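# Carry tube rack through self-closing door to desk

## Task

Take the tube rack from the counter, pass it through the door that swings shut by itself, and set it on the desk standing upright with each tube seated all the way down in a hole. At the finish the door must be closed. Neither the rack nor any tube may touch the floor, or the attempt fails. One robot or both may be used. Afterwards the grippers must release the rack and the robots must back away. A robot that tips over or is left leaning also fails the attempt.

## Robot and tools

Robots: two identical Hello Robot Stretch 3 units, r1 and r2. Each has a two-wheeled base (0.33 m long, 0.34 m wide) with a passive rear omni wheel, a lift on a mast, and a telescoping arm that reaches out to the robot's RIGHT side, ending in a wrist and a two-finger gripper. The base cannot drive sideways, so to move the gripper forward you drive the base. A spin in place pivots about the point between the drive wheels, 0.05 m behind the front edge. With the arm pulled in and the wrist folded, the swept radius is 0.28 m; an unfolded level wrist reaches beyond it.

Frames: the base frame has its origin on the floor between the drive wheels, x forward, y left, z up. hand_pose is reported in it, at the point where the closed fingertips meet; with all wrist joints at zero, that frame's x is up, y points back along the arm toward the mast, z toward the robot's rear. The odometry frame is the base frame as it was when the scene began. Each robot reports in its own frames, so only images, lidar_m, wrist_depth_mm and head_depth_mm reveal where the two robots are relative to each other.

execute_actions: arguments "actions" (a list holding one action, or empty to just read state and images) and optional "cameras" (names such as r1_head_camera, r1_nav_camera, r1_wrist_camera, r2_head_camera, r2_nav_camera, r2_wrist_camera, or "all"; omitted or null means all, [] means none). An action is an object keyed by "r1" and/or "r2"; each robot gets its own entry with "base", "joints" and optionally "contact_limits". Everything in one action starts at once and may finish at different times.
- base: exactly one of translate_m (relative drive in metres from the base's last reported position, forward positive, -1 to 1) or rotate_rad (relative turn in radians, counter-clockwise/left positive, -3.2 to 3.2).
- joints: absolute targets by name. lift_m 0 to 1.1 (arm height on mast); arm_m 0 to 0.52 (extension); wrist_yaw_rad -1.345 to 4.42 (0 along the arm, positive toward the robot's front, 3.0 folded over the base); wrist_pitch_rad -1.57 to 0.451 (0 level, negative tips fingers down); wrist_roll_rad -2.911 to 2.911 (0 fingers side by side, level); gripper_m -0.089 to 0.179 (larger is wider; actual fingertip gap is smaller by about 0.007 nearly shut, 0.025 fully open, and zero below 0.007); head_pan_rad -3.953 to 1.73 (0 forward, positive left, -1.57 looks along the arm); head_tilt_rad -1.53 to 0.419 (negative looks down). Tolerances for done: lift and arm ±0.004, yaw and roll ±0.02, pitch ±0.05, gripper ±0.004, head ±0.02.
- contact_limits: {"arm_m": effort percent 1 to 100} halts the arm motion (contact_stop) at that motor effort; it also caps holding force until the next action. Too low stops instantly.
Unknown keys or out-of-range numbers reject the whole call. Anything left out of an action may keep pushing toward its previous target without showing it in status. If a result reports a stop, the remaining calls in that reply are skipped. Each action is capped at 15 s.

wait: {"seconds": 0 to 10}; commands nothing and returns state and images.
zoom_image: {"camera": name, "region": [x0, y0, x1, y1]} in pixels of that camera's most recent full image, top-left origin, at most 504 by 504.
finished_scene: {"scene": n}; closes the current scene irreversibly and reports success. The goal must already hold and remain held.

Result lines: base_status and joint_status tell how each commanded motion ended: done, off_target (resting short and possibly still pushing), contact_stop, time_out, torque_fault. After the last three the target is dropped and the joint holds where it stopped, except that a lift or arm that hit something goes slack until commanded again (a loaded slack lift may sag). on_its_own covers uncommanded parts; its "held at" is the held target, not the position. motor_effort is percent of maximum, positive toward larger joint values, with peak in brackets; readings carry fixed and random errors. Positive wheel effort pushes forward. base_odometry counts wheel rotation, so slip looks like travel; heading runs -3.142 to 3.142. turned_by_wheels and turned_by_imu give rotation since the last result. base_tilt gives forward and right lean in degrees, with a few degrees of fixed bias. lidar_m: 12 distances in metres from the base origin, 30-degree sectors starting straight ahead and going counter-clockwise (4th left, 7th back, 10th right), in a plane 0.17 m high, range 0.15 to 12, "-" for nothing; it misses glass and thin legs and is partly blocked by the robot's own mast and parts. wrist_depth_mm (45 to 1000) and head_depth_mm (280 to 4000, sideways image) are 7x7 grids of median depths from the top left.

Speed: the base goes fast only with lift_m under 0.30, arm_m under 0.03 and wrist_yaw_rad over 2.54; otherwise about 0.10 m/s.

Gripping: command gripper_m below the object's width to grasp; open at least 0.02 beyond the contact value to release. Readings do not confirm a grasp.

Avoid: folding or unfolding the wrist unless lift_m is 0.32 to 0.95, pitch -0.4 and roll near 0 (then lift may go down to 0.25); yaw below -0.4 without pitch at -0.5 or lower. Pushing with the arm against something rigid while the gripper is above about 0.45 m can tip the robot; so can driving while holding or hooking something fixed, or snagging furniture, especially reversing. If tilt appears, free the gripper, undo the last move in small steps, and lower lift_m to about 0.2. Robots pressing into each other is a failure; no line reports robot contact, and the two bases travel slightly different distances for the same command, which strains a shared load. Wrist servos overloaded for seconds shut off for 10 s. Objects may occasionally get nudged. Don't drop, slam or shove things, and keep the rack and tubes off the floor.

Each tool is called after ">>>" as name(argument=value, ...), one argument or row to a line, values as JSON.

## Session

>>> execute_actions(
  actions=[],
)

Scene clock: 0.00 s.
r1.base_odometry: x=+0.000 y=+0.000 heading=+0.000 (m, m, rad; r1's odometry frame)
r1.turned_by_wheels: +0.000 (rad since the last result)
r1.turned_by_imu: +0.000 (rad since the last result)
r1.base_tilt: forward=+1.3 right=+0.7 (deg)
r1.lidar_m: 1.54 1.15 1.11 1.16 1.62 2.19 2.29 3.18 1.53 2.53 1.95 1.82
r1.head_depth_mm: 1665 1694 1733 1735 1775 1791 1808 / 1771 1794 1819 1837 1879 1890 1883 / 1852 1923 1944 1965 1993 2039 1983 / 1984 2015 2057 2043 2083 2097 1945 / 1780 1782 1774 1765 1778 1769 1770 / 1538 1543 1534 1531 1525 1540 1531 / 1356 1353 1332 1340 1345 1346 1347
r1.base_status: not commanded
r1.joint_positions: lift_m=+0.500 arm_m=+0.000 wrist_yaw_rad=+3.074 wrist_pitch_rad=-0.570 wrist_roll_rad=+0.017 gripper_m=+0.037 head_pan_rad=+0.001 head_tilt_rad=-0.006
r1.joint_status: not commanded
r1.motor_effort: left_wheel=-1 right_wheel=+0 lift_m=+20 arm_m=+0 wrist_yaw_rad=-1 wrist_pitch_rad=+7 wrist_roll_rad=-1 gripper_m=+1 head_pan_rad=+1 head_tilt_rad=+2 (%)
r1.hand_pose: x=-0.0075 y=+0.0571 z=+0.4803 quat_wxyz=(+0.223, +0.690, +0.174, +0.666) (m; r1's base frame)
r1.wrist_depth_mm: - - - - - 937 855 / - - - - - - 918 / - - - - - - - / 920 911 - 956 909 961 953 / 793 780 779 805 818 817 788 / 689 687 676 689 715 707 721 / 618 612 - 627 606 632 631
r2.base_odometry: x=+0.000 y=+0.000 heading=+0.000 (m, m, rad; r2's odometry frame)
r2.turned_by_wheels: +0.000 (rad since the last result)
r2.turned_by_imu: +0.000 (rad since the last result)
r2.base_tilt: forward=+0.9 right=+1.0 (deg)
r2.lidar_m: 1.54 2.65 2.17 2.16 2.41 2.09 1.62 2.04 1.86 1.84 2.12 2.69
r2.head_depth_mm: 2042 2572 2530 2568 2569 2585 2361 / 2052 2584 2600 2553 2624 2619 1522 / 2049 2632 2640 2655 2672 1566 2344 / 2063 2685 2734 2722 2691 2719 2434 / 2086 2745 2760 2752 2772 2790 2406 / 2123 2772 2854 2812 2821 2842 2438 / 2126 2904 2916 2865 2924 2858 2379
r2.base_status: not commanded
r2.joint_positions: lift_m=+0.505 arm_m=+0.001 wrist_yaw_rad=+2.858 wrist_pitch_rad=-0.460 wrist_roll_rad=+0.018 gripper_m=+0.037 head_pan_rad=-0.002 head_tilt_rad=-0.022
r2.joint_status: not commanded
r2.motor_effort: left_wheel=+0 right_wheel=+0 lift_m=+21 arm_m=+0 wrist_yaw_rad=+0 wrist_pitch_rad=+4 wrist_roll_rad=+0 gripper_m=+0 head_pan_rad=+0 head_tilt_rad=+2 (%)
r2.hand_pose: x=+0.0400 y=+0.0644 z=+0.5084 quat_wxyz=(+0.258, +0.710, +0.060, +0.652) (m; r2's base frame)
r2.wrist_depth_mm: - - - - - - - / - - - - - - - / - - - - - - - / - - - - - - - / 887 - 894 901 919 909 898 / 766 738 787 749 - 752 746 / 659 657 639 657 643 663 662
pictures: r1_head_camera (sideways: a quarter turn clockwise sets it upright), r1_nav_camera (sideways: a quarter turn counterclockwise sets it upright), r1_wrist_camera, r2_head_camera (sideways: a quarter turn clockwise sets it upright), r2_nav_camera (sideways: a quarter turn counterclockwise sets it upright), r2_wrist_camera
Images, in order (width x height): r1_head_camera 896x504, r1_nav_camera 672x504, r1_wrist_camera 644x364, r2_head_camera 896x504, r2_nav_camera 672x504, r2_wrist_camera 644x364.

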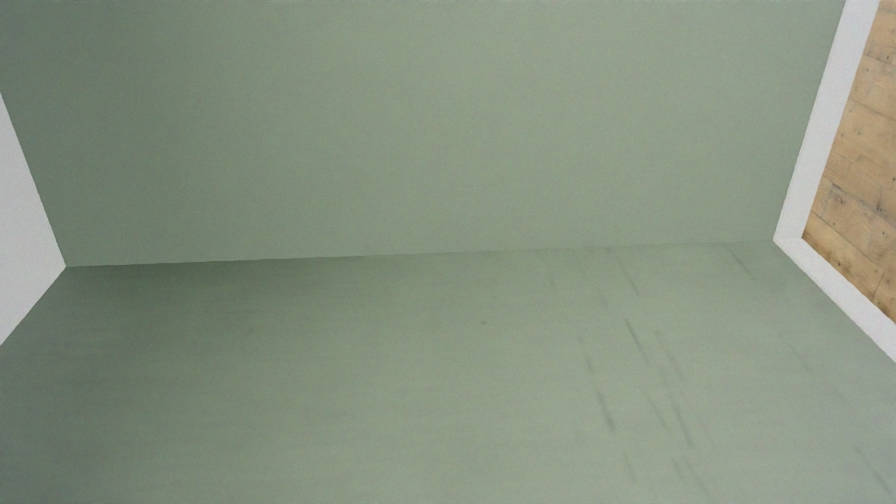

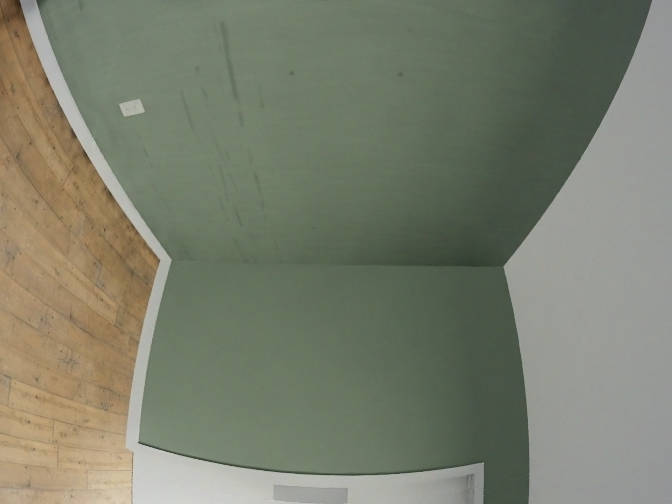

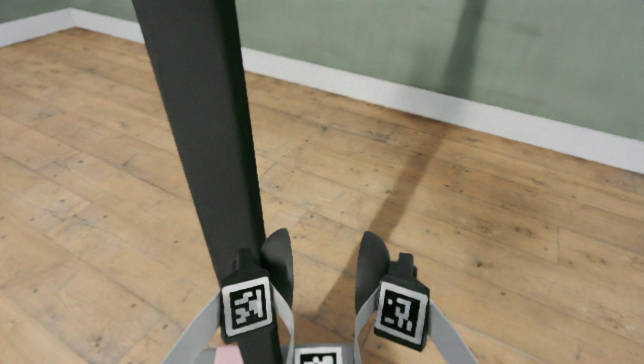

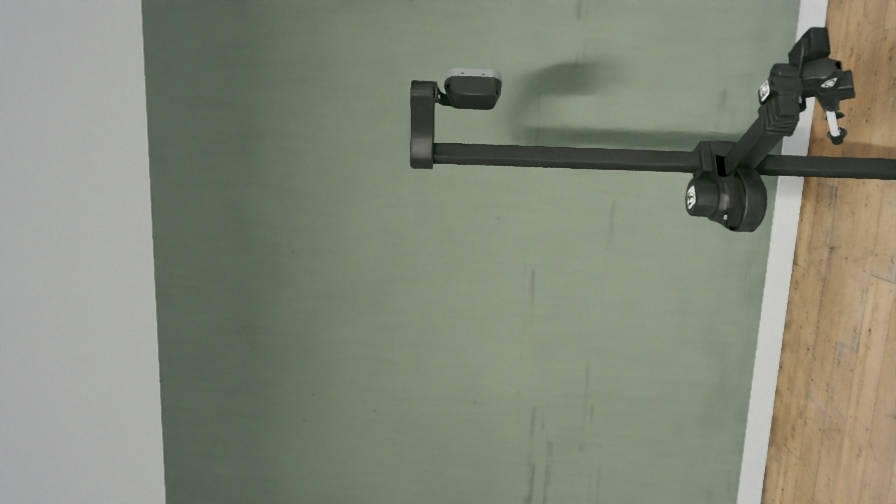

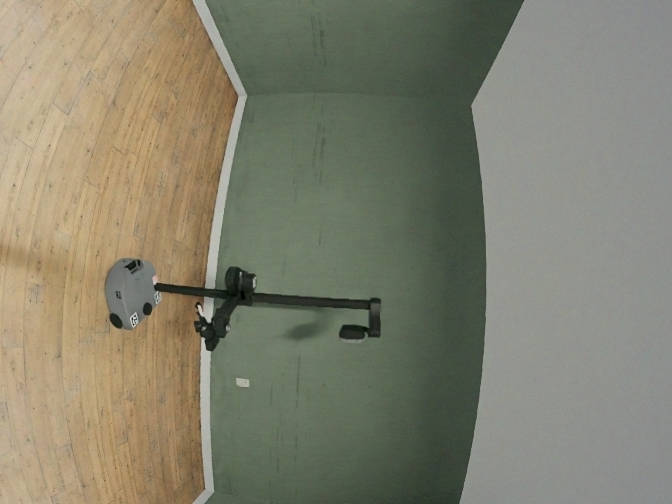

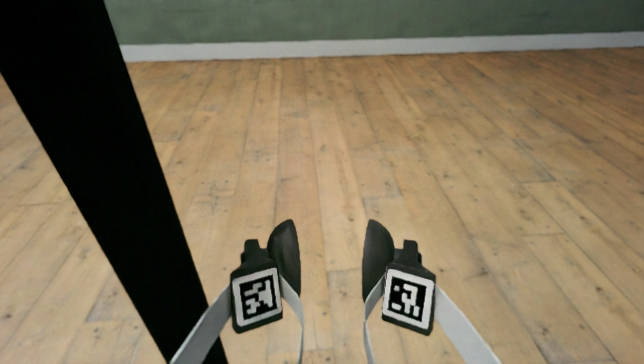

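>>> execute_actions(
  actions=[],
)

Scene clock: 1.53 s.
r1.base_odometry: x=+0.000 y=+0.000 heading=+0.000 (m, m, rad; r1's odometry frame)
r1.turned_by_wheels: +0.000 (rad since the last result)
r1.turned_by_imu: +0.000 (rad since the last result)
r1.base_tilt: forward=+1.3 right=+0.7 (deg)
r1.lidar_m: 1.54 1.14 1.11 1.16 1.62 2.19 2.29 3.17 1.53 2.53 1.95 1.82
r1.head_depth_mm: 1675 1695 1729 1746 1761 1779 1805 / 1795 1783 1830 1854 1866 1910 1887 / 1858 1910 1942 1979 1994 2031 2004 / 1962 2007 2026 2056 2068 2115 1957 / 1778 1773 1778 1776 1760 1763 1777 / 1535 1536 1536 1527 1521 1520 1530 / 1353 1347 1336 1347 1354 1339 1337
r1.base_status: not commanded
r1.joint_positions: lift_m=+0.500 arm_m=+0.000 wrist_yaw_rad=+3.074 wrist_pitch_rad=-0.570 wrist_roll_rad=+0.017 gripper_m=+0.037 head_pan_rad=+0.001 head_tilt_rad=-0.006
r1.joint_status: not commanded
r1.motor_effort: left_wheel=-1 right_wheel=+0 lift_m=+20 arm_m=+0 wrist_yaw_rad=+0 wrist_pitch_rad=+7 wrist_roll_rad=-1 gripper_m=+0 head_pan_rad=+0 head_tilt_rad=+3 (%)
r1.hand_pose: x=-0.0075 y=+0.0571 z=+0.4803 quat_wxyz=(+0.223, +0.690, +0.174, +0.666) (m; r1's base frame)
r1.wrist_depth_mm: - - - - - 954 872 / - - - - - - 908 / - - - - - - - / 901 887 - 959 919 962 955 / 782 767 799 799 812 830 796 / 674 671 681 706 692 694 704 / 610 601 - 645 613 625 642
r2.base_odometry: x=+0.000 y=+0.000 heading=+0.000 (m, m, rad; r2's odometry frame)
r2.turned_by_wheels: +0.000 (rad since the last result)
r2.turned_by_imu: +0.000 (rad since the last result)
r2.base_tilt: forward=+0.8 right=+1.1 (deg)
r2.lidar_m: 1.54 2.65 2.18 2.16 2.40 2.08 1.62 2.04 1.86 1.85 2.12 2.69
r2.head_depth_mm: 2036 2539 2565 2581 2554 2572 2370 / 2042 2611 2626 2580 2603 2588 1534 / 2071 2637 2663 2660 2684 1566 2332 / 2056 2728 2720 2717 2696 2747 2424 / 2092 2746 2766 2807 2772 2783 2436 / 2105 2817 2827 2857 2842 2844 2395 / 2130 2899 2899 2872 2892 2908 2389
r2.base_status: not commanded
r2.joint_positions: lift_m=+0.505 arm_m=+0.001 wrist_yaw_rad=+2.858 wrist_pitch_rad=-0.460 wrist_roll_rad=+0.018 gripper_m=+0.037 head_pan_rad=-0.002 head_tilt_rad=-0.022
r2.joint_status: not commanded
r2.motor_effort: left_wheel=+0 right_wheel=-1 lift_m=+21 arm_m=+0 wrist_yaw_rad=+0 wrist_pitch_rad=+4 wrist_roll_rad=+0 gripper_m=+0 head_pan_rad=-1 head_tilt_rad=+1 (%)
r2.hand_pose: x=+0.0400 y=+0.0644 z=+0.5084 quat_wxyz=(+0.258, +0.710, +0.060, +0.652) (m; r2's base frame)
r2.wrist_depth_mm: - - - - - - - / - - - - - - - / - - - - - - - / - - - - - - - / 901 - 895 898 918 911 886 / 764 743 - 747 - 759 749 / 659 662 645 652 644 661 658
pictures: r1_head_camera (sideways: a quarter turn clockwise sets it upright), r1_nav_camera (sideways: a quarter turn counterclockwise sets it upright), r1_wrist_camera, r2_head_camera (sideways: a quarter turn clockwise sets it upright), r2_nav_camera (sideways: a quarter turn counterclockwise sets it upright), r2_wrist_camera
Images, in order (width x height): r1_head_camera 896x504, r1_nav_camera 672x504, r1_wrist_camera 644x364, r2_head_camera 896x504, r2_nav_camera 672x504, r2_wrist_camera 644x364.

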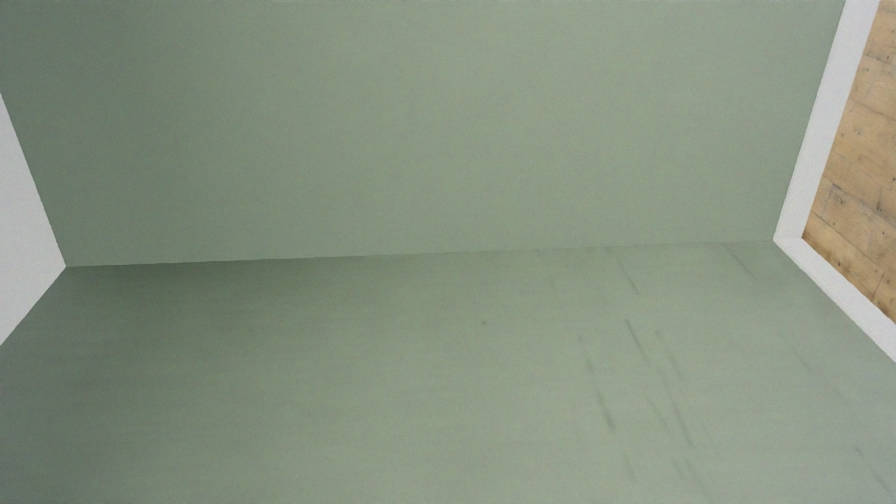

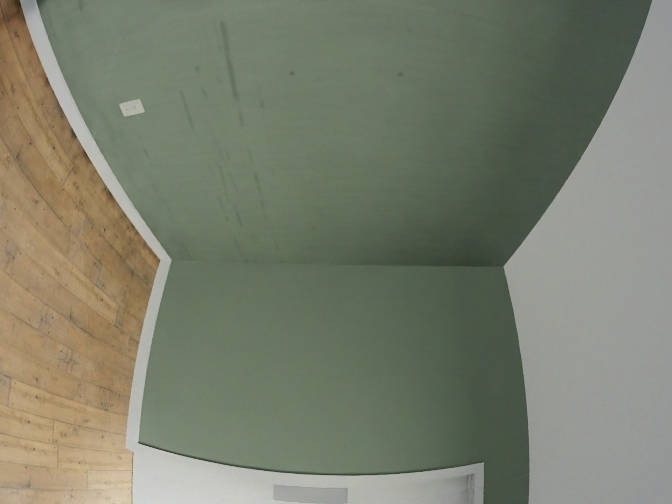

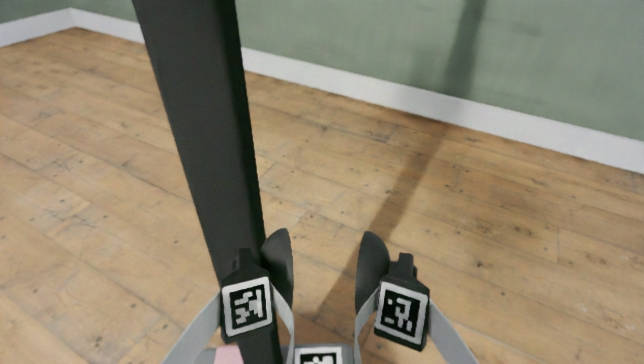

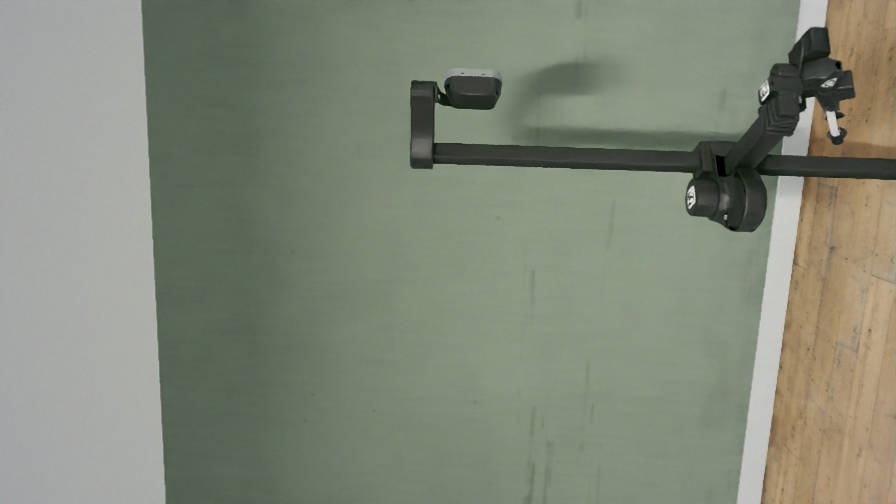

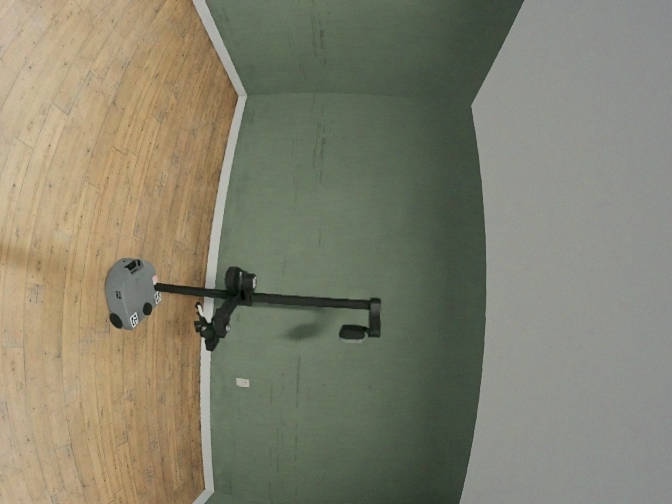

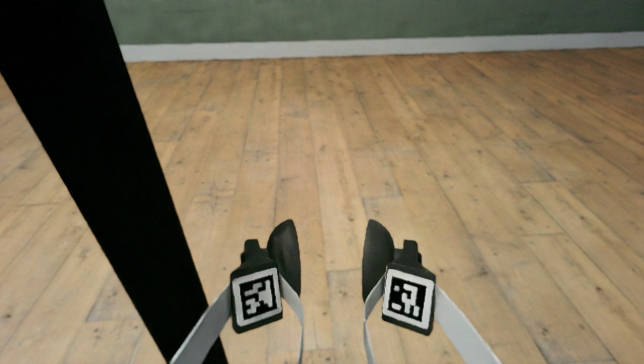

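Look around while stowing.

>>> execute_actions(
  actions=[
    {"r1":{"joints":{"head_pan_rad":-1.0,"head_tilt_rad":-0.5,"lift_m":0.25,"wrist_yaw_rad":3.0,"wrist_pitch_rad":-0.4}},"r2":{"joints":{"head_pan_rad":-1.7,"head_tilt_rad":-0.5,"lift_m":0.25,"wrist_yaw_rad":3.0,"wrist_pitch_rad":-0.4}}},
  ],
  cameras=["r1_head_camera","r1_nav_camera","r2_head_camera","r2_nav_camera"],
)

Scene clock: 5.10 s.
r1.base_odometry: x=+0.000 y=+0.000 heading=+0.000 (m, m, rad; r1's odometry frame)
r1.turned_by_wheels: +0.000 (rad since the last result)
r1.turned_by_imu: +0.000 (rad since the last result)
r1.base_tilt: forward=+1.2 right=+0.7 (deg)
r1.lidar_m: 1.54 1.15 1.11 1.16 1.62 2.18 2.29 3.17 1.53 2.54 1.95 1.82
r1.head_depth_mm: 2005 2237 2547 2479 1858 1489 1242 / 1898 2110 2334 2475 1848 1492 1238 / 1810 2006 2214 2399 1865 1504 1252 / 1786 1947 2166 2322 1889 1503 1254 / 1692 1854 2026 2214 1898 1517 1250 / 1615 1756 1910 2120 1902 1530 1260 / 1561 1657 1772 1944 1912 1521 1273
r1.base_status: not commanded
r1.joint_positions: lift_m=+0.251 arm_m=+0.000 wrist_yaw_rad=+3.002 wrist_pitch_rad=-0.419 wrist_roll_rad=+0.017 gripper_m=+0.037 head_pan_rad=-0.993 head_tilt_rad=-0.494
r1.joint_status: all done
r1.motor_effort: left_wheel=-1(0) right_wheel=+0(0) lift_m=+11(16) arm_m=+1(0) wrist_yaw_rad=-1(3) wrist_pitch_rad=+10(8) wrist_roll_rad=+0(1) gripper_m=+0(1) head_pan_rad=-3(28) head_tilt_rad=-3(33) (%)
r1.hand_pose: x=+0.0100 y=+0.0769 z=+0.2630 quat_wxyz=(+0.196, +0.706, +0.097, +0.674) (m; r1's base frame)
r1.wrist_depth_mm: - - - - - 927 874 / - - - - - - 903 / 903 - 935 919 961 984 952 / 707 694 704 706 738 735 755 / 563 561 575 581 586 595 600 / 473 498 - 495 503 496 500 / - - - - 409 424 435
r2.base_odometry: x=+0.000 y=+0.000 heading=+0.000 (m, m, rad; r2's odometry frame)
r2.turned_by_wheels: +0.000 (rad since the last result)
r2.turned_by_imu: +0.000 (rad since the last result)
r2.base_tilt: forward=+0.9 right=+1.1 (deg)
r2.lidar_m: 1.54 2.65 2.18 2.17 2.40 2.09 1.62 2.04 1.85 1.85 2.12 2.69
r2.head_depth_mm: 1561 1692 1791 1971 2098 1703 1400 / 1568 1692 1834 2004 2139 1693 1392 / 1585 1706 1859 2024 2107 1681 1386 / 1612 1731 1886 2069 2120 1701 1393 / 1612 1748 1904 2059 2116 1672 1387 / 1684 1813 1984 2191 2125 1665 1381 / 1710 1845 1997 2205 2081 1663 1384
r2.base_status: not commanded
r2.joint_positions: lift_m=+0.250 arm_m=+0.001 wrist_yaw_rad=+2.998 wrist_pitch_rad=-0.421 wrist_roll_rad=+0.018 gripper_m=+0.037 head_pan_rad=-1.693 head_tilt_rad=-0.494
r2.joint_status: all done
r2.motor_effort: left_wheel=+0(0) right_wheel=+0(1) lift_m=+17(18) arm_m=+0(0) wrist_yaw_rad=+3(6) wrist_pitch_rad=+6(8) wrist_roll_rad=+0(0) gripper_m=+0(1) head_pan_rad=-3(35) head_tilt_rad=-2(24) (%)
r2.hand_pose: x=+0.0109 y=+0.0759 z=+0.2622 quat_wxyz=(+0.198, +0.706, +0.096, +0.673) (m; r2's base frame)
r2.wrist_depth_mm: - - - - - - - / - - - - - - - / 881 891 896 889 876 877 868 / 687 683 692 682 691 675 674 / 556 558 571 559 579 556 553 / 469 505 - - - 469 467 / - - - - 395 405 405
pictures: r1_head_camera (sideways: a quarter turn clockwise sets it upright), r1_nav_camera (sideways: a quarter turn counterclockwise sets it upright), r2_head_camera (sideways: a quarter turn clockwise sets it upright), r2_nav_camera (sideways: a quarter turn counterclockwise sets it upright)
Images, in order (width x height): r1_head_camera 896x504, r1_nav_camera 672x504, r2_head_camera 896x504, r2_nav_camera 672x504.

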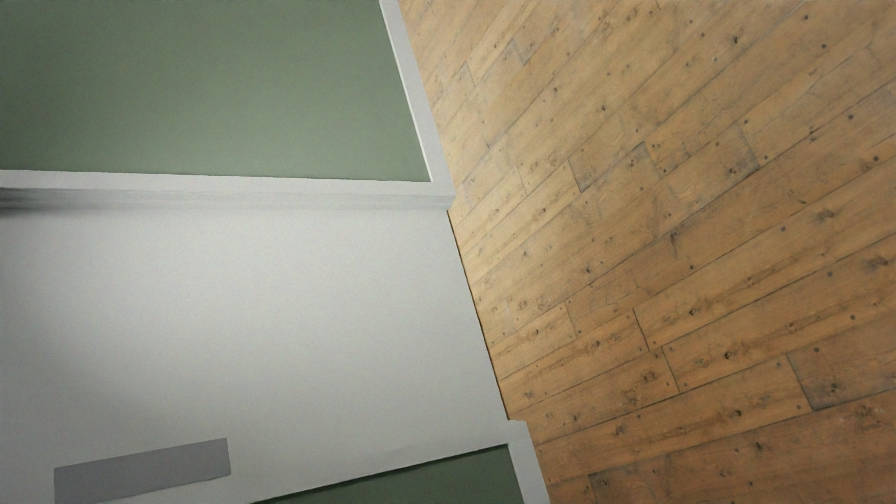

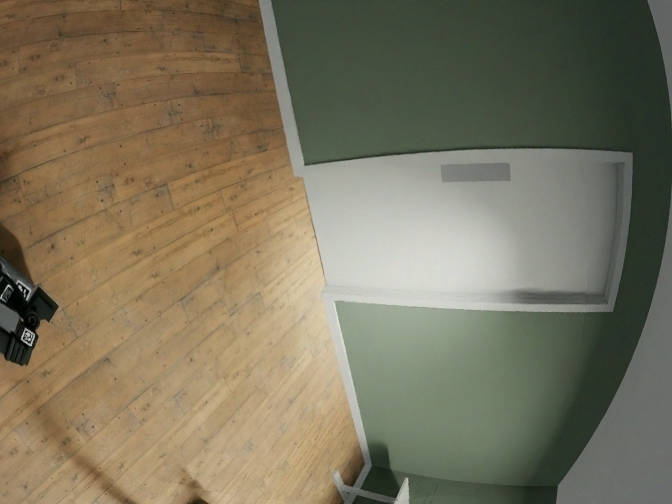

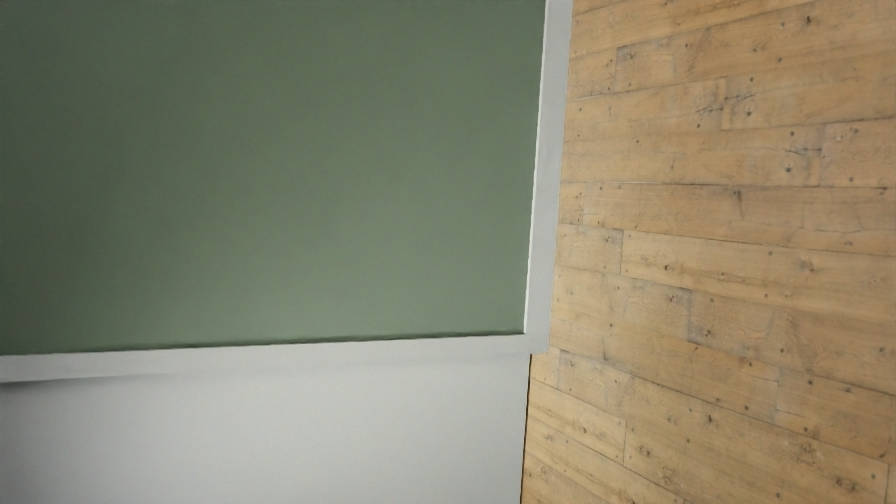

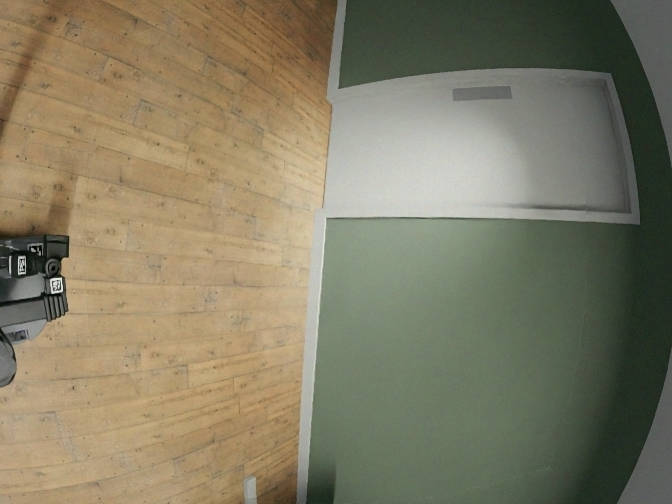

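>>> execute_actions(
  actions=[
    {"r2":{"base":{"rotate_rad":2.01},"joints":{"head_pan_rad":-3.14}},"r1":{"base":{"rotate_rad":-1.75},"joints":{"head_pan_rad":0}}},
  ],
  cameras=["r1_nav_camera"],
)

>>> execute_actions(
  actions=[
    {"r2":{"base":{"translate_m":-1.0}}},
  ],
  cameras=[],
)

>>> execute_actions(
  actions=[
    {"r2":{"base":{"translate_m":-0.65}},"r1":{"base":{"translate_m":0.5}}},
  ],
  cameras=[],
)

>>> execute_actions(
  actions=[
    {"r2":{"base":{"rotate_rad":-0.613},"joints":{"head_tilt_rad":-0.9}},"r1":{"base":{"translate_m":0.6}}},
  ],
  cameras=["r1_nav_camera","r1_head_camera","r2_head_camera","r2_nav_camera"],
)

Scene clock: 11.27 s.
r1.base_odometry: x=+0.000 y=+0.000 heading=-1.750 (m, m, rad; r1's odometry frame)
r1.turned_by_wheels: -1.750 (rad since the last result)
r1.turned_by_imu: -1.753 (rad since the last result)
r1.base_tilt: forward=+1.2 right=+0.7 (deg)
r1.lidar_m: 3.02 2.07 1.82 1.84 1.21 1.11 1.12 1.39 2.18 2.21 2.74 1.54
r1.head_depth_mm: 2913 2885 3121 2148 1680 1485 1242 / 3102 3239 3502 1906 1726 1495 1245 / 3164 3421 3654 2495 1876 1492 1246 / 3318 3543 3500 2508 1880 1499 1253 / 3377 3595 3689 2517 1894 1508 1256 / 2942 3101 3196 2552 1908 1512 1258 / 2522 2626 2720 2600 1914 1525 1267
r1.base_status: done
r1.joint_positions: lift_m=+0.251 arm_m=+0.000 wrist_yaw_rad=+3.001 wrist_pitch_rad=-0.419 wrist_roll_rad=+0.017 gripper_m=+0.037 head_pan_rad=-0.007 head_tilt_rad=-0.494
r1.joint_status: all done
r1.motor_effort: left_wheel=+2(15) right_wheel=-2(6) lift_m=+12(11) arm_m=+0(0) wrist_yaw_rad=-1(2) wrist_pitch_rad=+10(10) wrist_roll_rad=+0(1) gripper_m=+1(0) head_pan_rad=+3(29) head_tilt_rad=-3(3) (%)
r1.hand_pose: x=+0.0101 y=+0.0769 z=+0.2630 quat_wxyz=(+0.196, +0.706, +0.097, +0.674) (m; r1's base frame)
r1.wrist_depth_mm: - - - - - - - / - - - - - - - / 903 - 932 977 966 953 - / 696 698 706 713 727 735 735 / 566 561 577 573 586 599 600 / 474 497 - 500 506 501 493 / - - - - 408 421 429
r2.base_odometry: x=+0.000 y=+0.000 heading=+2.010 (m, m, rad; r2's odometry frame)
r2.turned_by_wheels: +2.010 (rad since the last result)
r2.turned_by_imu: +2.004 (rad since the last result)
r2.base_tilt: forward=+1.0 right=+1.0 (deg)
r2.lidar_m: 2.30 2.11 1.62 2.04 1.88 1.84 2.03 2.72 1.53 2.84 2.21 2.17
r2.head_depth_mm: 1756 1835 1986 2132 2126 1685 1391 / 1855 1967 2110 2274 2100 1677 1392 / 1970 2106 2274 2445 2119 1681 1398 / 2028 2205 2362 2557 2117 1674 1393 / 2173 2333 2599 2703 2122 1669 1389 / 2330 2569 2789 2821 2093 1655 1383 / 2569 2812 3091 2815 2077 1663 1374
r2.base_status: done
r2.joint_positions: lift_m=+0.250 arm_m=+0.001 wrist_yaw_rad=+2.998 wrist_pitch_rad=-0.421 wrist_roll_rad=+0.018 gripper_m=+0.037 head_pan_rad=-3.133 head_tilt_rad=-0.495
r2.joint_status: all done
r2.motor_effort: left_wheel=-2(12) right_wheel=+2(10) lift_m=+17(17) arm_m=+0(0) wrist_yaw_rad=+3(3) wrist_pitch_rad=+6(6) wrist_roll_rad=+0(0) gripper_m=+0(0) head_pan_rad=-3(35) head_tilt_rad=-2(3) (%)
r2.hand_pose: x=+0.0108 y=+0.0759 z=+0.2623 quat_wxyz=(+0.198, +0.706, +0.096, +0.673) (m; r2's base frame)
r2.wrist_depth_mm: - - - - - - - / - - - - - - - / 902 905 894 886 888 880 889 / 683 692 686 692 685 677 677 / 561 563 585 557 577 553 552 / 473 500 - - - 468 472 / - - - - 392 404 406
pictures: r1_nav_camera (sideways: a quarter turn counterclockwise sets it upright)
Images, in order (width x height): r1_nav_camera 672x504.

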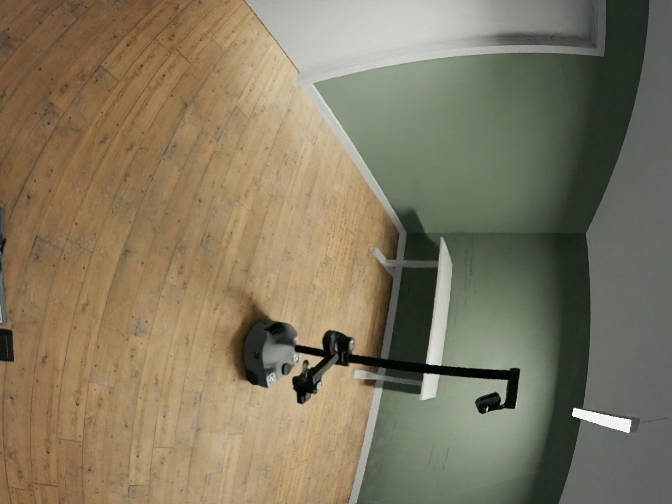

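Scene clock: 16.27 s.
r1.base_odometry: x=+0.000 y=+0.000 heading=-1.750 (m, m, rad; r1's odometry frame)
r1.turned_by_wheels: +0.000 (rad since the last result)
r1.turned_by_imu: +0.000 (rad since the last result)
r1.base_tilt: forward=+1.3 right=+0.8 (deg)
r1.lidar_m: 3.04 1.25 1.82 1.84 1.21 1.11 1.12 1.39 2.19 2.21 2.75 3.62
r1.head_depth_mm: 2979 3154 3414 2472 1871 1483 1244 / 3048 3296 3570 2499 1850 1495 1241 / 3223 3435 3685 2486 1879 1495 1248 / 3301 3563 3517 2496 1879 1503 1255 / 3358 3670 3724 2496 1900 1506 1250 / 2912 3126 3183 2534 1589 1469 1261 / 2475 2632 2725 1485 1561 1466 1265
r1.base_status: not commanded
r1.joint_positions: lift_m=+0.251 arm_m=+0.000 wrist_yaw_rad=+3.001 wrist_pitch_rad=-0.419 wrist_roll_rad=+0.017 gripper_m=+0.037 head_pan_rad=-0.007 head_tilt_rad=-0.494
r1.joint_status: not commanded
r1.motor_effort: left_wheel=+2(2) right_wheel=-2(2) lift_m=+11(11) arm_m=+0(0) wrist_yaw_rad=-1(1) wrist_pitch_rad=+10(10) wrist_roll_rad=+0(0) gripper_m=+1(0) head_pan_rad=+2(3) head_tilt_rad=-3(3) (%)
r1.hand_pose: x=+0.0101 y=+0.0769 z=+0.2630 quat_wxyz=(+0.196, +0.706, +0.097, +0.674) (m; r1's base frame)
r1.wrist_depth_mm: - - - - - - - / - - - - - - - / 873 - 936 931 967 982 - / 667 696 695 720 716 745 739 / 572 565 582 576 595 597 603 / 475 491 - 498 498 492 496 / - - - - 403 421 432
r2.base_odometry: x=+0.425 y=-0.905 heading=+2.010 (m, m, rad; r2's odometry frame)
r2.turned_by_wheels: +0.000 (rad since the last result)
r2.turned_by_imu: -0.007 (rad since the last result)
r2.base_tilt: forward=+0.9 right=+1.1 (deg)
r2.lidar_m: 3.17 2.32 2.23 1.36 1.05 1.02 1.17 1.57 2.11 1.24 3.02 2.99
r2.head_depth_mm: 975 1040 1110 1186 1274 1386 1393 / 1040 1107 1175 1277 1385 1509 1389 / 1102 1176 1281 1381 1496 1597 1382 / 1105 1199 1297 1426 1593 1671 1386 / 1171 1277 1403 1532 1723 1665 1379 / 1272 1389 1527 1695 1875 1663 1388 / 1374 1514 1687 1886 2022 1652 1385
r2.base_status: done
r2.joint_positions: lift_m=+0.250 arm_m=+0.001 wrist_yaw_rad=+2.999 wrist_pitch_rad=-0.420 wrist_roll_rad=+0.018 gripper_m=+0.037 head_pan_rad=-3.133 head_tilt_rad=-0.495
r2.joint_status: not commanded
r2.motor_effort: left_wheel=-1(12) right_wheel=+1(4) lift_m=+17(17) arm_m=+0(0) wrist_yaw_rad=+1(3) wrist_pitch_rad=+6(6) wrist_roll_rad=+0(0) gripper_m=+0(1) head_pan_rad=-3(3) head_tilt_rad=-2(3) (%)
r2.hand_pose: x=+0.0107 y=+0.0760 z=+0.2624 quat_wxyz=(+0.198, +0.706, +0.096, +0.673) (m; r2's base frame)
r2.wrist_depth_mm: 862 - - - - - - / 887 - - - - - - / 839 896 883 876 878 885 877 / 682 681 688 690 688 688 681 / 561 558 573 559 577 563 555 / 473 501 - - - 466 469 / - - - - 396 410 408
pictures: none
No camera images: the call's "cameras" was empty. Leave "cameras" out to get every camera's image.

Scene clock: 20.07 s.
r1.base_odometry: x=-0.089 y=-0.492 heading=-1.750 (m, m, rad; r1's odometry frame)
r1.turned_by_wheels: +0.000 (rad since the last result)
r1.turned_by_imu: +0.001 (rad since the last result)
r1.base_tilt: forward=+1.3 right=+0.7 (deg)
r1.lidar_m: 2.73 1.77 1.13 1.64 1.71 1.57 1.59 1.97 2.38 2.40 2.98 2.72
r1.head_depth_mm: 2583 2739 3053 2459 1842 1482 1238 / 2668 2849 3233 2471 1864 1492 1238 / 2739 2921 3279 2470 1870 1490 1248 / 2866 3057 3390 2540 1869 1499 1257 / 2971 3247 3472 2528 1879 1501 1254 / 2625 2758 2899 2539 1913 1513 1257 / 2258 2346 2457 2464 1917 1521 1272
r1.base_status: done
r1.joint_positions: lift_m=+0.251 arm_m=+0.000 wrist_yaw_rad=+3.001 wrist_pitch_rad=-0.418 wrist_roll_rad=+0.017 gripper_m=+0.037 head_pan_rad=-0.007 head_tilt_rad=-0.495
r1.joint_status: not commanded
r1.motor_effort: left_wheel=+1(13) right_wheel=-2(5) lift_m=+11(11) arm_m=+0(0) wrist_yaw_rad=-1(2) wrist_pitch_rad=+9(10) wrist_roll_rad=-1(1) gripper_m=+0(0) head_pan_rad=+2(2) head_tilt_rad=-3(3) (%)
r1.hand_pose: x=+0.0102 y=+0.0769 z=+0.2631 quat_wxyz=(+0.196, +0.706, +0.096, +0.674) (m; r1's base frame)
r1.wrist_depth_mm: - - - - - - - / - - - - - - - / 888 - 926 957 973 970 - / 697 694 702 697 744 724 761 / 561 566 574 574 582 582 580 / 486 491 - 501 496 497 496 / - - - - 406 421 428
r2.base_odometry: x=+0.701 y=-1.494 heading=+2.010 (m, m, rad; r2's odometry frame)
r2.turned_by_wheels: +0.000 (rad since the last result)
r2.turned_by_imu: -0.004 (rad since the last result)
r2.base_tilt: forward=+0.8 right=+1.1 (deg)
r2.lidar_m: 3.74 2.87 1.50 0.67 0.57 0.56 0.59 0.75 1.74 1.85 1.07 1.13
r2.head_depth_mm: 480 509 546 584 630 685 748 / 508 542 583 624 682 743 817 / 541 580 622 675 740 810 903 / 544 589 639 700 773 864 974 / 522 567 619 683 756 857 974 / 577 628 689 766 860 983 1146 / 625 687 762 856 980 1133 1295
r2.base_status: done
r2.joint_positions: lift_m=+0.250 arm_m=+0.001 wrist_yaw_rad=+2.999 wrist_pitch_rad=-0.420 wrist_roll_rad=+0.018 gripper_m=+0.037 head_pan_rad=-3.133 head_tilt_rad=-0.495
r2.joint_status: not commanded
r2.motor_effort: left_wheel=-1(12) right_wheel=+1(4) lift_m=+17(17) arm_m=+0(0) wrist_yaw_rad=+2(3) wrist_pitch_rad=+6(6) wrist_roll_rad=+0(0) gripper_m=+1(0) head_pan_rad=-3(4) head_tilt_rad=-3(1) (%)
r2.hand_pose: x=+0.0107 y=+0.0760 z=+0.2624 quat_wxyz=(+0.198, +0.706, +0.096, +0.673) (m; r2's base frame)
r2.wrist_depth_mm: 475 - 704 - - - - / 489 - 748 - - - - / 509 589 786 901 892 874 871 / 532 627 697 683 675 679 685 / 540 560 575 558 574 558 555 / 473 502 - - - 468 469 / - - - - 395 404 408
pictures: none
No camera images: the call's "cameras" was empty. Leave "cameras" out to get every camera's image.

Scene clock: 23.70 s.
r1.base_odometry: x=-0.196 y=-1.082 heading=-1.750 (m, m, rad; r1's odometry frame)
r1.turned_by_wheels: +0.000 (rad since the last result)
r1.turned_by_imu: +0.002 (rad since the last result)
r1.base_tilt: forward=+1.3 right=+0.7 (deg)
r1.lidar_m: 2.31 1.54 1.40 0.97 1.78 2.12 2.15 2.67 2.60 2.63 2.86 2.21
r1.head_depth_mm: 2133 2303 2544 2438 1855 1480 1236 / 2191 2367 2688 2477 1867 1489 1244 / 2271 2449 2769 2503 1890 1495 1243 / 2359 2585 2856 2490 1879 1507 1254 / 2450 2693 2953 2506 1898 1511 1254 / 2244 2396 2507 2445 1908 1522 1265 / 1932 2026 2089 2192 1902 1514 1263
r1.base_status: done
r1.joint_positions: lift_m=+0.251 arm_m=+0.000 wrist_yaw_rad=+3.001 wrist_pitch_rad=-0.418 wrist_roll_rad=+0.017 gripper_m=+0.037 head_pan_rad=-0.007 head_tilt_rad=-0.495
r1.joint_status: not commanded
r1.motor_effort: left_wheel=+1(12) right_wheel=-2(5) lift_m=+12(11) arm_m=-1(0) wrist_yaw_rad=+0(3) wrist_pitch_rad=+9(9) wrist_roll_rad=+0(0) gripper_m=+0(0) head_pan_rad=+3(2) head_tilt_rad=-2(3) (%)
r1.hand_pose: x=+0.0102 y=+0.0769 z=+0.2632 quat_wxyz=(+0.196, +0.706, +0.096, +0.674) (m; r1's base frame)
r1.wrist_depth_mm: - - - - - - - / - - - - - - - / 911 - 952 951 947 982 - / 690 696 710 708 729 724 743 / 575 574 582 577 583 585 602 / 473 504 - 505 504 491 502 / - - - - 408 423 428
r2.base_odometry: x=+0.701 y=-1.494 heading=+1.397 (m, m, rad; r2's odometry frame)
r2.turned_by_wheels: -0.613 (rad since the last result)
r2.turned_by_imu: -0.612 (rad since the last result)
r2.base_tilt: forward=+0.9 right=+1.0 (deg)
r2.lidar_m: 3.51 0.85 2.87 2.00 0.68 0.58 0.56 0.58 0.68 1.75 1.81 2.45
r2.head_depth_mm: 487 560 659 795 1012 1256 1152 / 489 562 663 800 1023 1266 1195 / 491 564 664 809 1028 1266 - / 493 567 668 814 1040 1269 1186 / 495 570 673 819 1044 1268 1170 / 496 573 673 822 1055 1274 1154 / 497 575 680 830 1061 1243 1156
r2.base_status: done
r2.joint_positions: lift_m=+0.250 arm_m=+0.001 wrist_yaw_rad=+2.999 wrist_pitch_rad=-0.420 wrist_roll_rad=+0.018 gripper_m=+0.037 head_pan_rad=-3.134 head_tilt_rad=-0.889
r2.joint_status: all done
r2.motor_effort: left_wheel=+3(9) right_wheel=-2(6) lift_m=+17(17) arm_m=+0(0) wrist_yaw_rad=+2(2) wrist_pitch_rad=+6(6) wrist_roll_rad=+0(0) gripper_m=-1(0) head_pan_rad=-3(4) head_tilt_rad=-4(21) (%)
r2.hand_pose: x=+0.0107 y=+0.0760 z=+0.2624 quat_wxyz=(+0.198, +0.706, +0.096, +0.673) (m; r2's base frame)
r2.wrist_depth_mm: 744 - - - - - - / 731 - - - - - - / 704 872 894 885 891 887 878 / 662 696 693 687 680 683 681 / 557 559 570 551 578 557 553 / 472 499 - - - 472 468 / - - - - 393 404 402
pictures: r1_head_camera (sideways: a quarter turn clockwise sets it upright), r1_nav_camera (sideways: a quarter turn counterclockwise sets it upright), r2_head_camera (sideways: a quarter turn clockwise sets it upright), r2_nav_camera (sideways: a quarter turn counterclockwise sets it upright)
Images, in order (width x height): r1_head_camera 896x504, r1_nav_camera 672x504, r2_head_camera 896x504, r2_nav_camera 672x504.

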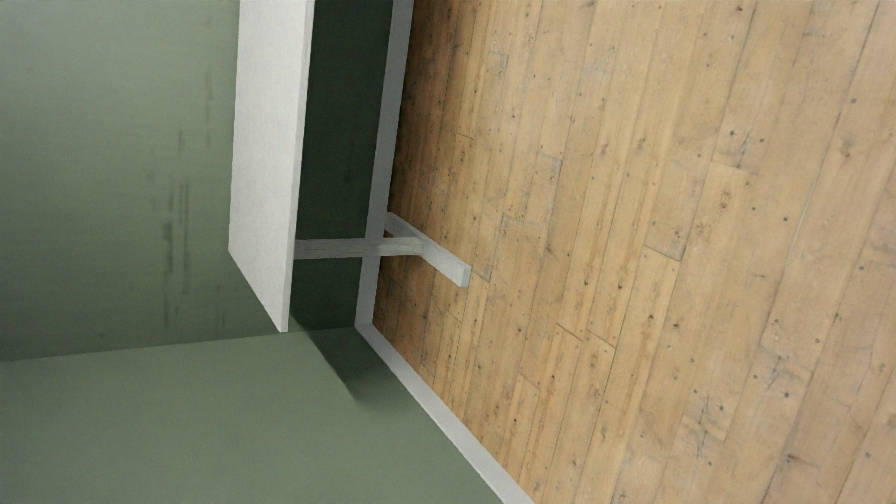

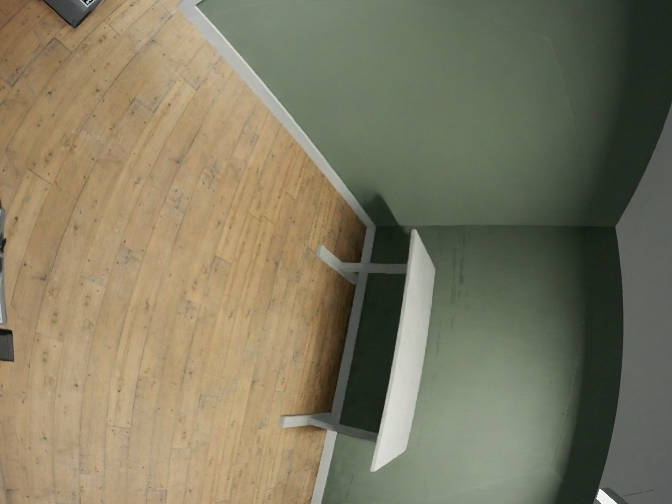

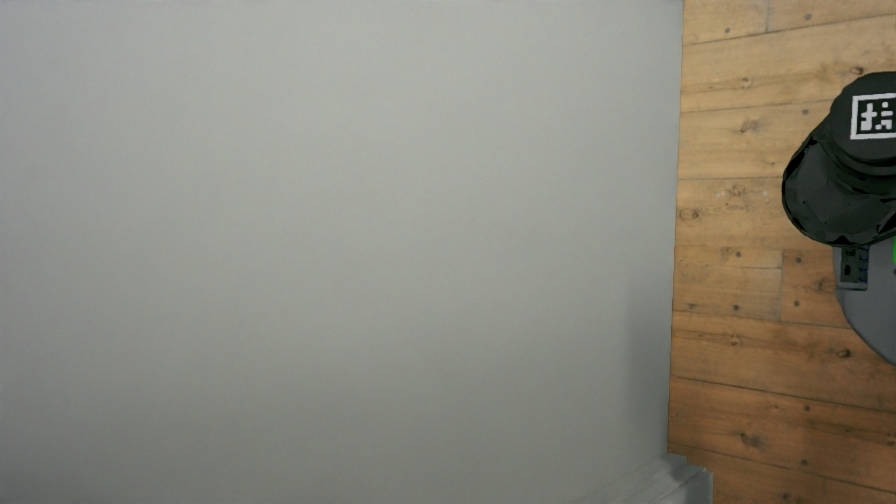

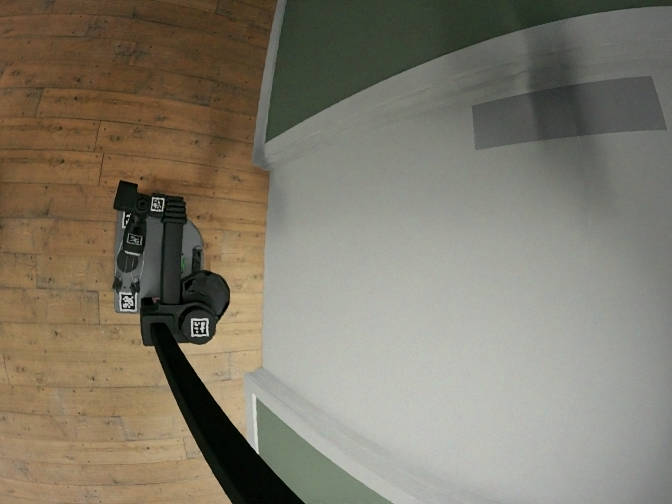

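>>> execute_actions(
  actions=[
    {"r2":{"base":{"translate_m":-0.26}},"r1":{"base":{"rotate_rad":1.5}}},
  ],
  cameras=[],
)

>>> execute_actions(
  actions=[
    {"r2":{"joints":{"lift_m":0.305}}},
  ],
  cameras=[],
)

>>> execute_actions(
  actions=[
    {"r2":{"base":{"translate_m":-0.33}}},
  ],
  cameras=["r1_nav_camera","r2_nav_camera"],
)

Scene clock: 28.70 s.
r1.base_odometry: x=-0.196 y=-1.082 heading=-0.250 (m, m, rad; r1's odometry frame)
r1.turned_by_wheels: +1.500 (rad since the last result)
r1.turned_by_imu: +1.503 (rad since the last result)
r1.base_tilt: forward=+1.3 right=+0.7 (deg)
r1.lidar_m: 1.21 1.68 2.12 2.13 2.53 2.60 2.60 2.98 2.21 2.31 1.60 1.41
r1.head_depth_mm: 1183 1286 1383 1540 1680 1483 1233 / 1214 1335 1470 1640 1792 1496 1246 / 1203 1325 1492 1619 1724 1486 1252 / 1247 1412 1573 1703 1648 1503 1254 / 1298 1458 1615 1791 1759 1505 1258 / 1340 1471 1624 1817 1893 1515 1257 / 1321 1481 1656 1889 1887 1522 1261
r1.base_status: done
r1.joint_positions: lift_m=+0.251 arm_m=+0.000 wrist_yaw_rad=+3.001 wrist_pitch_rad=-0.418 wrist_roll_rad=+0.017 gripper_m=+0.037 head_pan_rad=-0.007 head_tilt_rad=-0.495
r1.joint_status: not commanded
r1.motor_effort: left_wheel=-3(14) right_wheel=+2(12) lift_m=+12(11) arm_m=+0(0) wrist_yaw_rad=-1(1) wrist_pitch_rad=+10(10) wrist_roll_rad=+0(0) gripper_m=+1(1) head_pan_rad=+2(3) head_tilt_rad=-2(2) (%)
r1.hand_pose: x=+0.0102 y=+0.0769 z=+0.2632 quat_wxyz=(+0.196, +0.706, +0.096, +0.674) (m; r1's base frame)
r1.wrist_depth_mm: - - - - - - - / - - - - - - - / 932 - 938 949 959 969 - / 713 686 708 707 751 727 726 / 564 585 575 584 573 585 594 / 468 494 - 505 497 477 489 / - - - - 412 419 419
r2.base_odometry: x=+0.656 y=-1.750 heading=+1.397 (m, m, rad; r2's odometry frame)
r2.turned_by_wheels: +0.000 (rad since the last result)
r2.turned_by_imu: -0.002 (rad since the last result)
r2.base_tilt: forward=+0.8 right=+1.0 (deg)
r2.lidar_m: 1.30 1.21 2.99 0.95 0.43 0.31 0.30 0.31 0.42 0.83 1.81 2.44
r2.head_depth_mm: - 292 329 400 506 694 1100 / - 290 331 401 510 703 961 / - 292 332 404 514 708 - / - 294 334 405 519 716 987 / - 294 335 409 523 721 1080 / - 295 337 410 526 733 1104 / - 294 339 413 530 737 1115
r2.base_status: done
r2.joint_positions: lift_m=+0.250 arm_m=+0.001 wrist_yaw_rad=+2.999 wrist_pitch_rad=-0.420 wrist_roll_rad=+0.018 gripper_m=+0.037 head_pan_rad=-3.134 head_tilt_rad=-0.890
r2.joint_status: not commanded
r2.motor_effort: left_wheel=+2(10) right_wheel=-2(7) lift_m=+17(17) arm_m=+0(0) wrist_yaw_rad=+1(2) wrist_pitch_rad=+6(6) wrist_roll_rad=+0(0) gripper_m=+0(0) head_pan_rad=-3(3) head_tilt_rad=-4(5) (%)
r2.hand_pose: x=+0.0107 y=+0.0760 z=+0.2624 quat_wxyz=(+0.198, +0.706, +0.096, +0.673) (m; r2's base frame)
r2.wrist_depth_mm: 415 - - - - - - / 432 - - - - - - / 432 513 902 894 884 885 878 / 423 548 684 688 683 688 677 / 414 540 583 553 583 556 557 / 403 507 - - - 468 468 / - - - - 396 404 406
pictures: none
No camera images: the call's "cameras" was empty. Leave "cameras" out to get every camera's image.

Scene clock: 30.03 s.
r1.base_odometry: x=-0.196 y=-1.082 heading=-0.250 (m, m, rad; r1's odometry frame)
r1.turned_by_wheels: +0.000 (rad since the last result)
r1.turned_by_imu: +0.000 (rad since the last result)
r1.base_tilt: forward=+1.2 right=+0.7 (deg)
r1.lidar_m: 1.21 1.68 2.12 2.13 2.53 2.60 2.60 2.97 2.21 2.32 1.60 1.40
r1.head_depth_mm: 1183 1289 1391 1533 1681 1490 1235 / 1214 1330 1471 1639 1787 1486 1239 / 1199 1325 1492 1617 1707 1498 1250 / 1242 1406 1572 1714 1641 1504 1252 / 1297 1451 1619 1764 1836 1504 1255 / 1339 1474 1626 1826 1897 1516 1264 / 1322 1480 1648 1888 1904 1528 1263
r1.base_status: not commanded
r1.joint_positions: lift_m=+0.251 arm_m=+0.000 wrist_yaw_rad=+3.001 wrist_pitch_rad=-0.418 wrist_roll_rad=+0.017 gripper_m=+0.037 head_pan_rad=-0.007 head_tilt_rad=-0.495
r1.joint_status: not commanded
r1.motor_effort: left_wheel=-3(3) right_wheel=+2(2) lift_m=+12(12) arm_m=+0(0) wrist_yaw_rad=+0(1) wrist_pitch_rad=+10(10) wrist_roll_rad=+0(1) gripper_m=+0(1) head_pan_rad=+2(2) head_tilt_rad=-2(2) (%)
r1.hand_pose: x=+0.0102 y=+0.0769 z=+0.2632 quat_wxyz=(+0.196, +0.706, +0.096, +0.674) (m; r1's base frame)
r1.wrist_depth_mm: - - - - - - - / - - - - - - - / 887 - 908 929 941 996 - / 705 698 720 711 736 736 727 / 566 570 572 580 584 599 592 / 477 493 - 502 502 499 503 / - - - - 411 423 429
r2.base_odometry: x=+0.656 y=-1.750 heading=+1.397 (m, m, rad; r2's odometry frame)
r2.turned_by_wheels: +0.000 (rad since the last result)
r2.turned_by_imu: +0.000 (rad since the last result)
r2.base_tilt: forward=+0.8 right=+1.0 (deg)
r2.lidar_m: 1.30 1.21 2.99 0.95 0.43 0.31 0.30 0.31 0.42 0.83 1.81 2.44
r2.head_depth_mm: - 292 330 399 507 695 1093 / - 291 331 402 511 702 953 / - 291 333 403 515 708 - / - 293 334 407 518 715 990 / - 294 335 409 522 723 1075 / - 296 337 411 526 730 1103 / - 293 339 414 529 738 1114
r2.base_status: not commanded
r2.joint_positions: lift_m=+0.305 arm_m=+0.001 wrist_yaw_rad=+2.999 wrist_pitch_rad=-0.420 wrist_roll_rad=+0.018 gripper_m=+0.037 head_pan_rad=-3.134 head_tilt_rad=-0.890
r2.joint_status: all done
r2.motor_effort: left_wheel=+2(3) right_wheel=-2(2) lift_m=+26(27) arm_m=+0(0) wrist_yaw_rad=+2(1) wrist_pitch_rad=+6(6) wrist_roll_rad=+0(0) gripper_m=+0(0) head_pan_rad=-4(4) head_tilt_rad=-5(5) (%)
r2.hand_pose: x=+0.0107 y=+0.0760 z=+0.3169 quat_wxyz=(+0.198, +0.706, +0.096, +0.673) (m; r2's base frame)
r2.wrist_depth_mm: 417 - - - - - - / 435 - - - - - - / 431 508 - - - - - / 423 545 795 783 790 783 783 / 418 597 666 634 668 631 631 / 412 541 - 533 - 535 531 / 394 - - - 455 468 463
pictures: none
No camera images: the call's "cameras" was empty. Leave "cameras" out to get every camera's image.

Scene clock: 34.33 s.
r1.base_odometry: x=-0.196 y=-1.082 heading=-0.250 (m, m, rad; r1's odometry frame)
r1.turned_by_wheels: +0.000 (rad since the last result)
r1.turned_by_imu: +0.000 (rad since the last result)
r1.base_tilt: forward=+1.2 right=+0.8 (deg)
r1.lidar_m: 1.52 1.68 2.13 2.13 2.52 2.59 2.60 2.98 2.21 2.32 1.60 1.41
r1.head_depth_mm: 1224 1318 1426 1537 1688 1482 1233 / 1356 1472 1603 1766 1813 1485 1235 / 1347 1651 1810 1914 1836 1496 1249 / 1707 1953 2194 1926 1871 1496 1256 / - - 3842 2532 1890 1508 1254 / 3926 1489 1627 1818 1900 1518 1259 / 1330 1471 1655 1884 1921 1522 1266
r1.base_status: not commanded
r1.joint_positions: lift_m=+0.251 arm_m=+0.000 wrist_yaw_rad=+3.001 wrist_pitch_rad=-0.418 wrist_roll_rad=+0.017 gripper_m=+0.037 head_pan_rad=-0.007 head_tilt_rad=-0.495
r1.joint_status: not commanded
r1.motor_effort: left_wheel=-3(3) right_wheel=+2(2) lift_m=+12(11) arm_m=-1(0) wrist_yaw_rad=-1(1) wrist_pitch_rad=+9(10) wrist_roll_rad=+0(1) gripper_m=-1(1) head_pan_rad=+2(2) head_tilt_rad=-2(3) (%)
r1.hand_pose: x=+0.0102 y=+0.0769 z=+0.2632 quat_wxyz=(+0.196, +0.706, +0.096, +0.674) (m; r1's base frame)
r1.wrist_depth_mm: - - - - - - - / - - - - - - - / 888 - 937 965 936 984 - / 702 704 710 718 725 728 742 / 569 569 577 572 588 597 597 / 474 490 - 503 499 488 488 / - - - - 404 422 426
r2.base_odometry: x=+0.599 y=-2.074 heading=+1.397 (m, m, rad; r2's odometry frame)
r2.turned_by_wheels: +0.000 (rad since the last result)
r2.turned_by_imu: +0.009 (rad since the last result)
r2.base_tilt: forward=+0.8 right=+0.9 (deg)
r2.lidar_m: 1.52 1.53 3.11 0.32 0.26 0.26 0.28 0.43 1.83 0.40 0.43 2.48
r2.head_depth_mm: - - 293 331 392 476 609 / - 289 313 368 443 557 654 / - 299 347 412 510 667 - / 292 328 386 471 601 834 1173 / 311 364 437 547 733 1106 1169 / 344 408 502 653 938 1270 1151 / 382 461 590 1610 1457 1291 1148
r2.base_status: translate_m off_target (by the wheels' count: -0.3298 of -0.3300)
r2.joint_positions: lift_m=+0.305 arm_m=+0.001 wrist_yaw_rad=+3.000 wrist_pitch_rad=-0.419 wrist_roll_rad=+0.018 gripper_m=+0.037 head_pan_rad=-3.134 head_tilt_rad=-0.895
r2.joint_status: not commanded
r2.on_its_own: left_wheel is at rest, and its effort (-30) is outside its rest range (-18 to +18); right_wheel is at rest, and its effort (-24) is outside its rest range (-18 to +18)
r2.motor_effort: left_wheel=-30(97) right_wheel=-24(54) lift_m=+24(26) arm_m=+0(0) wrist_yaw_rad=+0(1) wrist_pitch_rad=+5(6) wrist_roll_rad=+0(0) gripper_m=+0(1) head_pan_rad=-3(3) head_tilt_rad=-2(4) (%)
r2.hand_pose: x=+0.0105 y=+0.0762 z=+0.3173 quat_wxyz=(+0.197, +0.706, +0.096, +0.673) (m; r2's base frame)
r2.wrist_depth_mm: 222 - 347 456 - - - / 230 - 375 492 - - - / 239 269 411 537 - - - / 249 291 450 597 777 780 784 / 258 313 485 636 656 630 640 / 272 339 - 535 - 531 536 / 278 - - - 453 465 466
pictures: r1_nav_camera (sideways: a quarter turn counterclockwise sets it upright), r2_nav_camera (sideways: a quarter turn counterclockwise sets it upright)
Images, in order (width x height): r1_nav_camera 672x504, r2_nav_camera 672x504.

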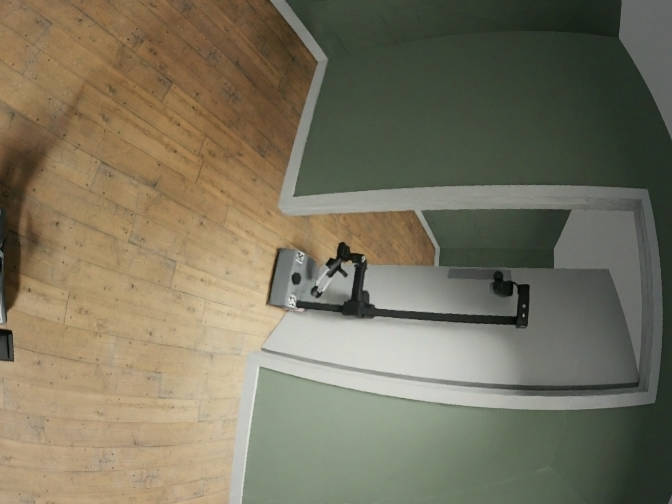

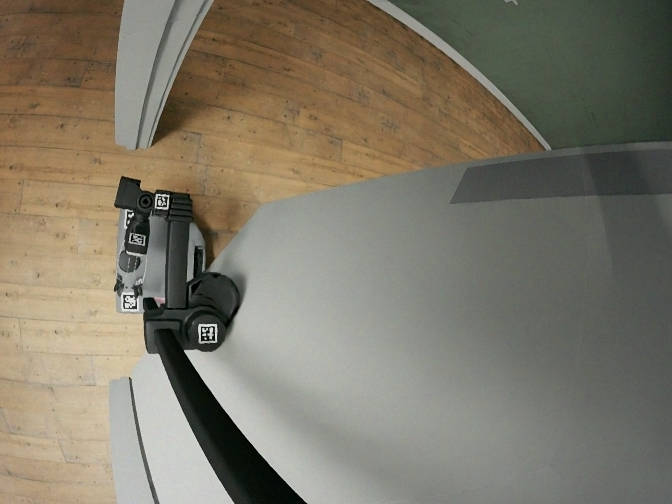

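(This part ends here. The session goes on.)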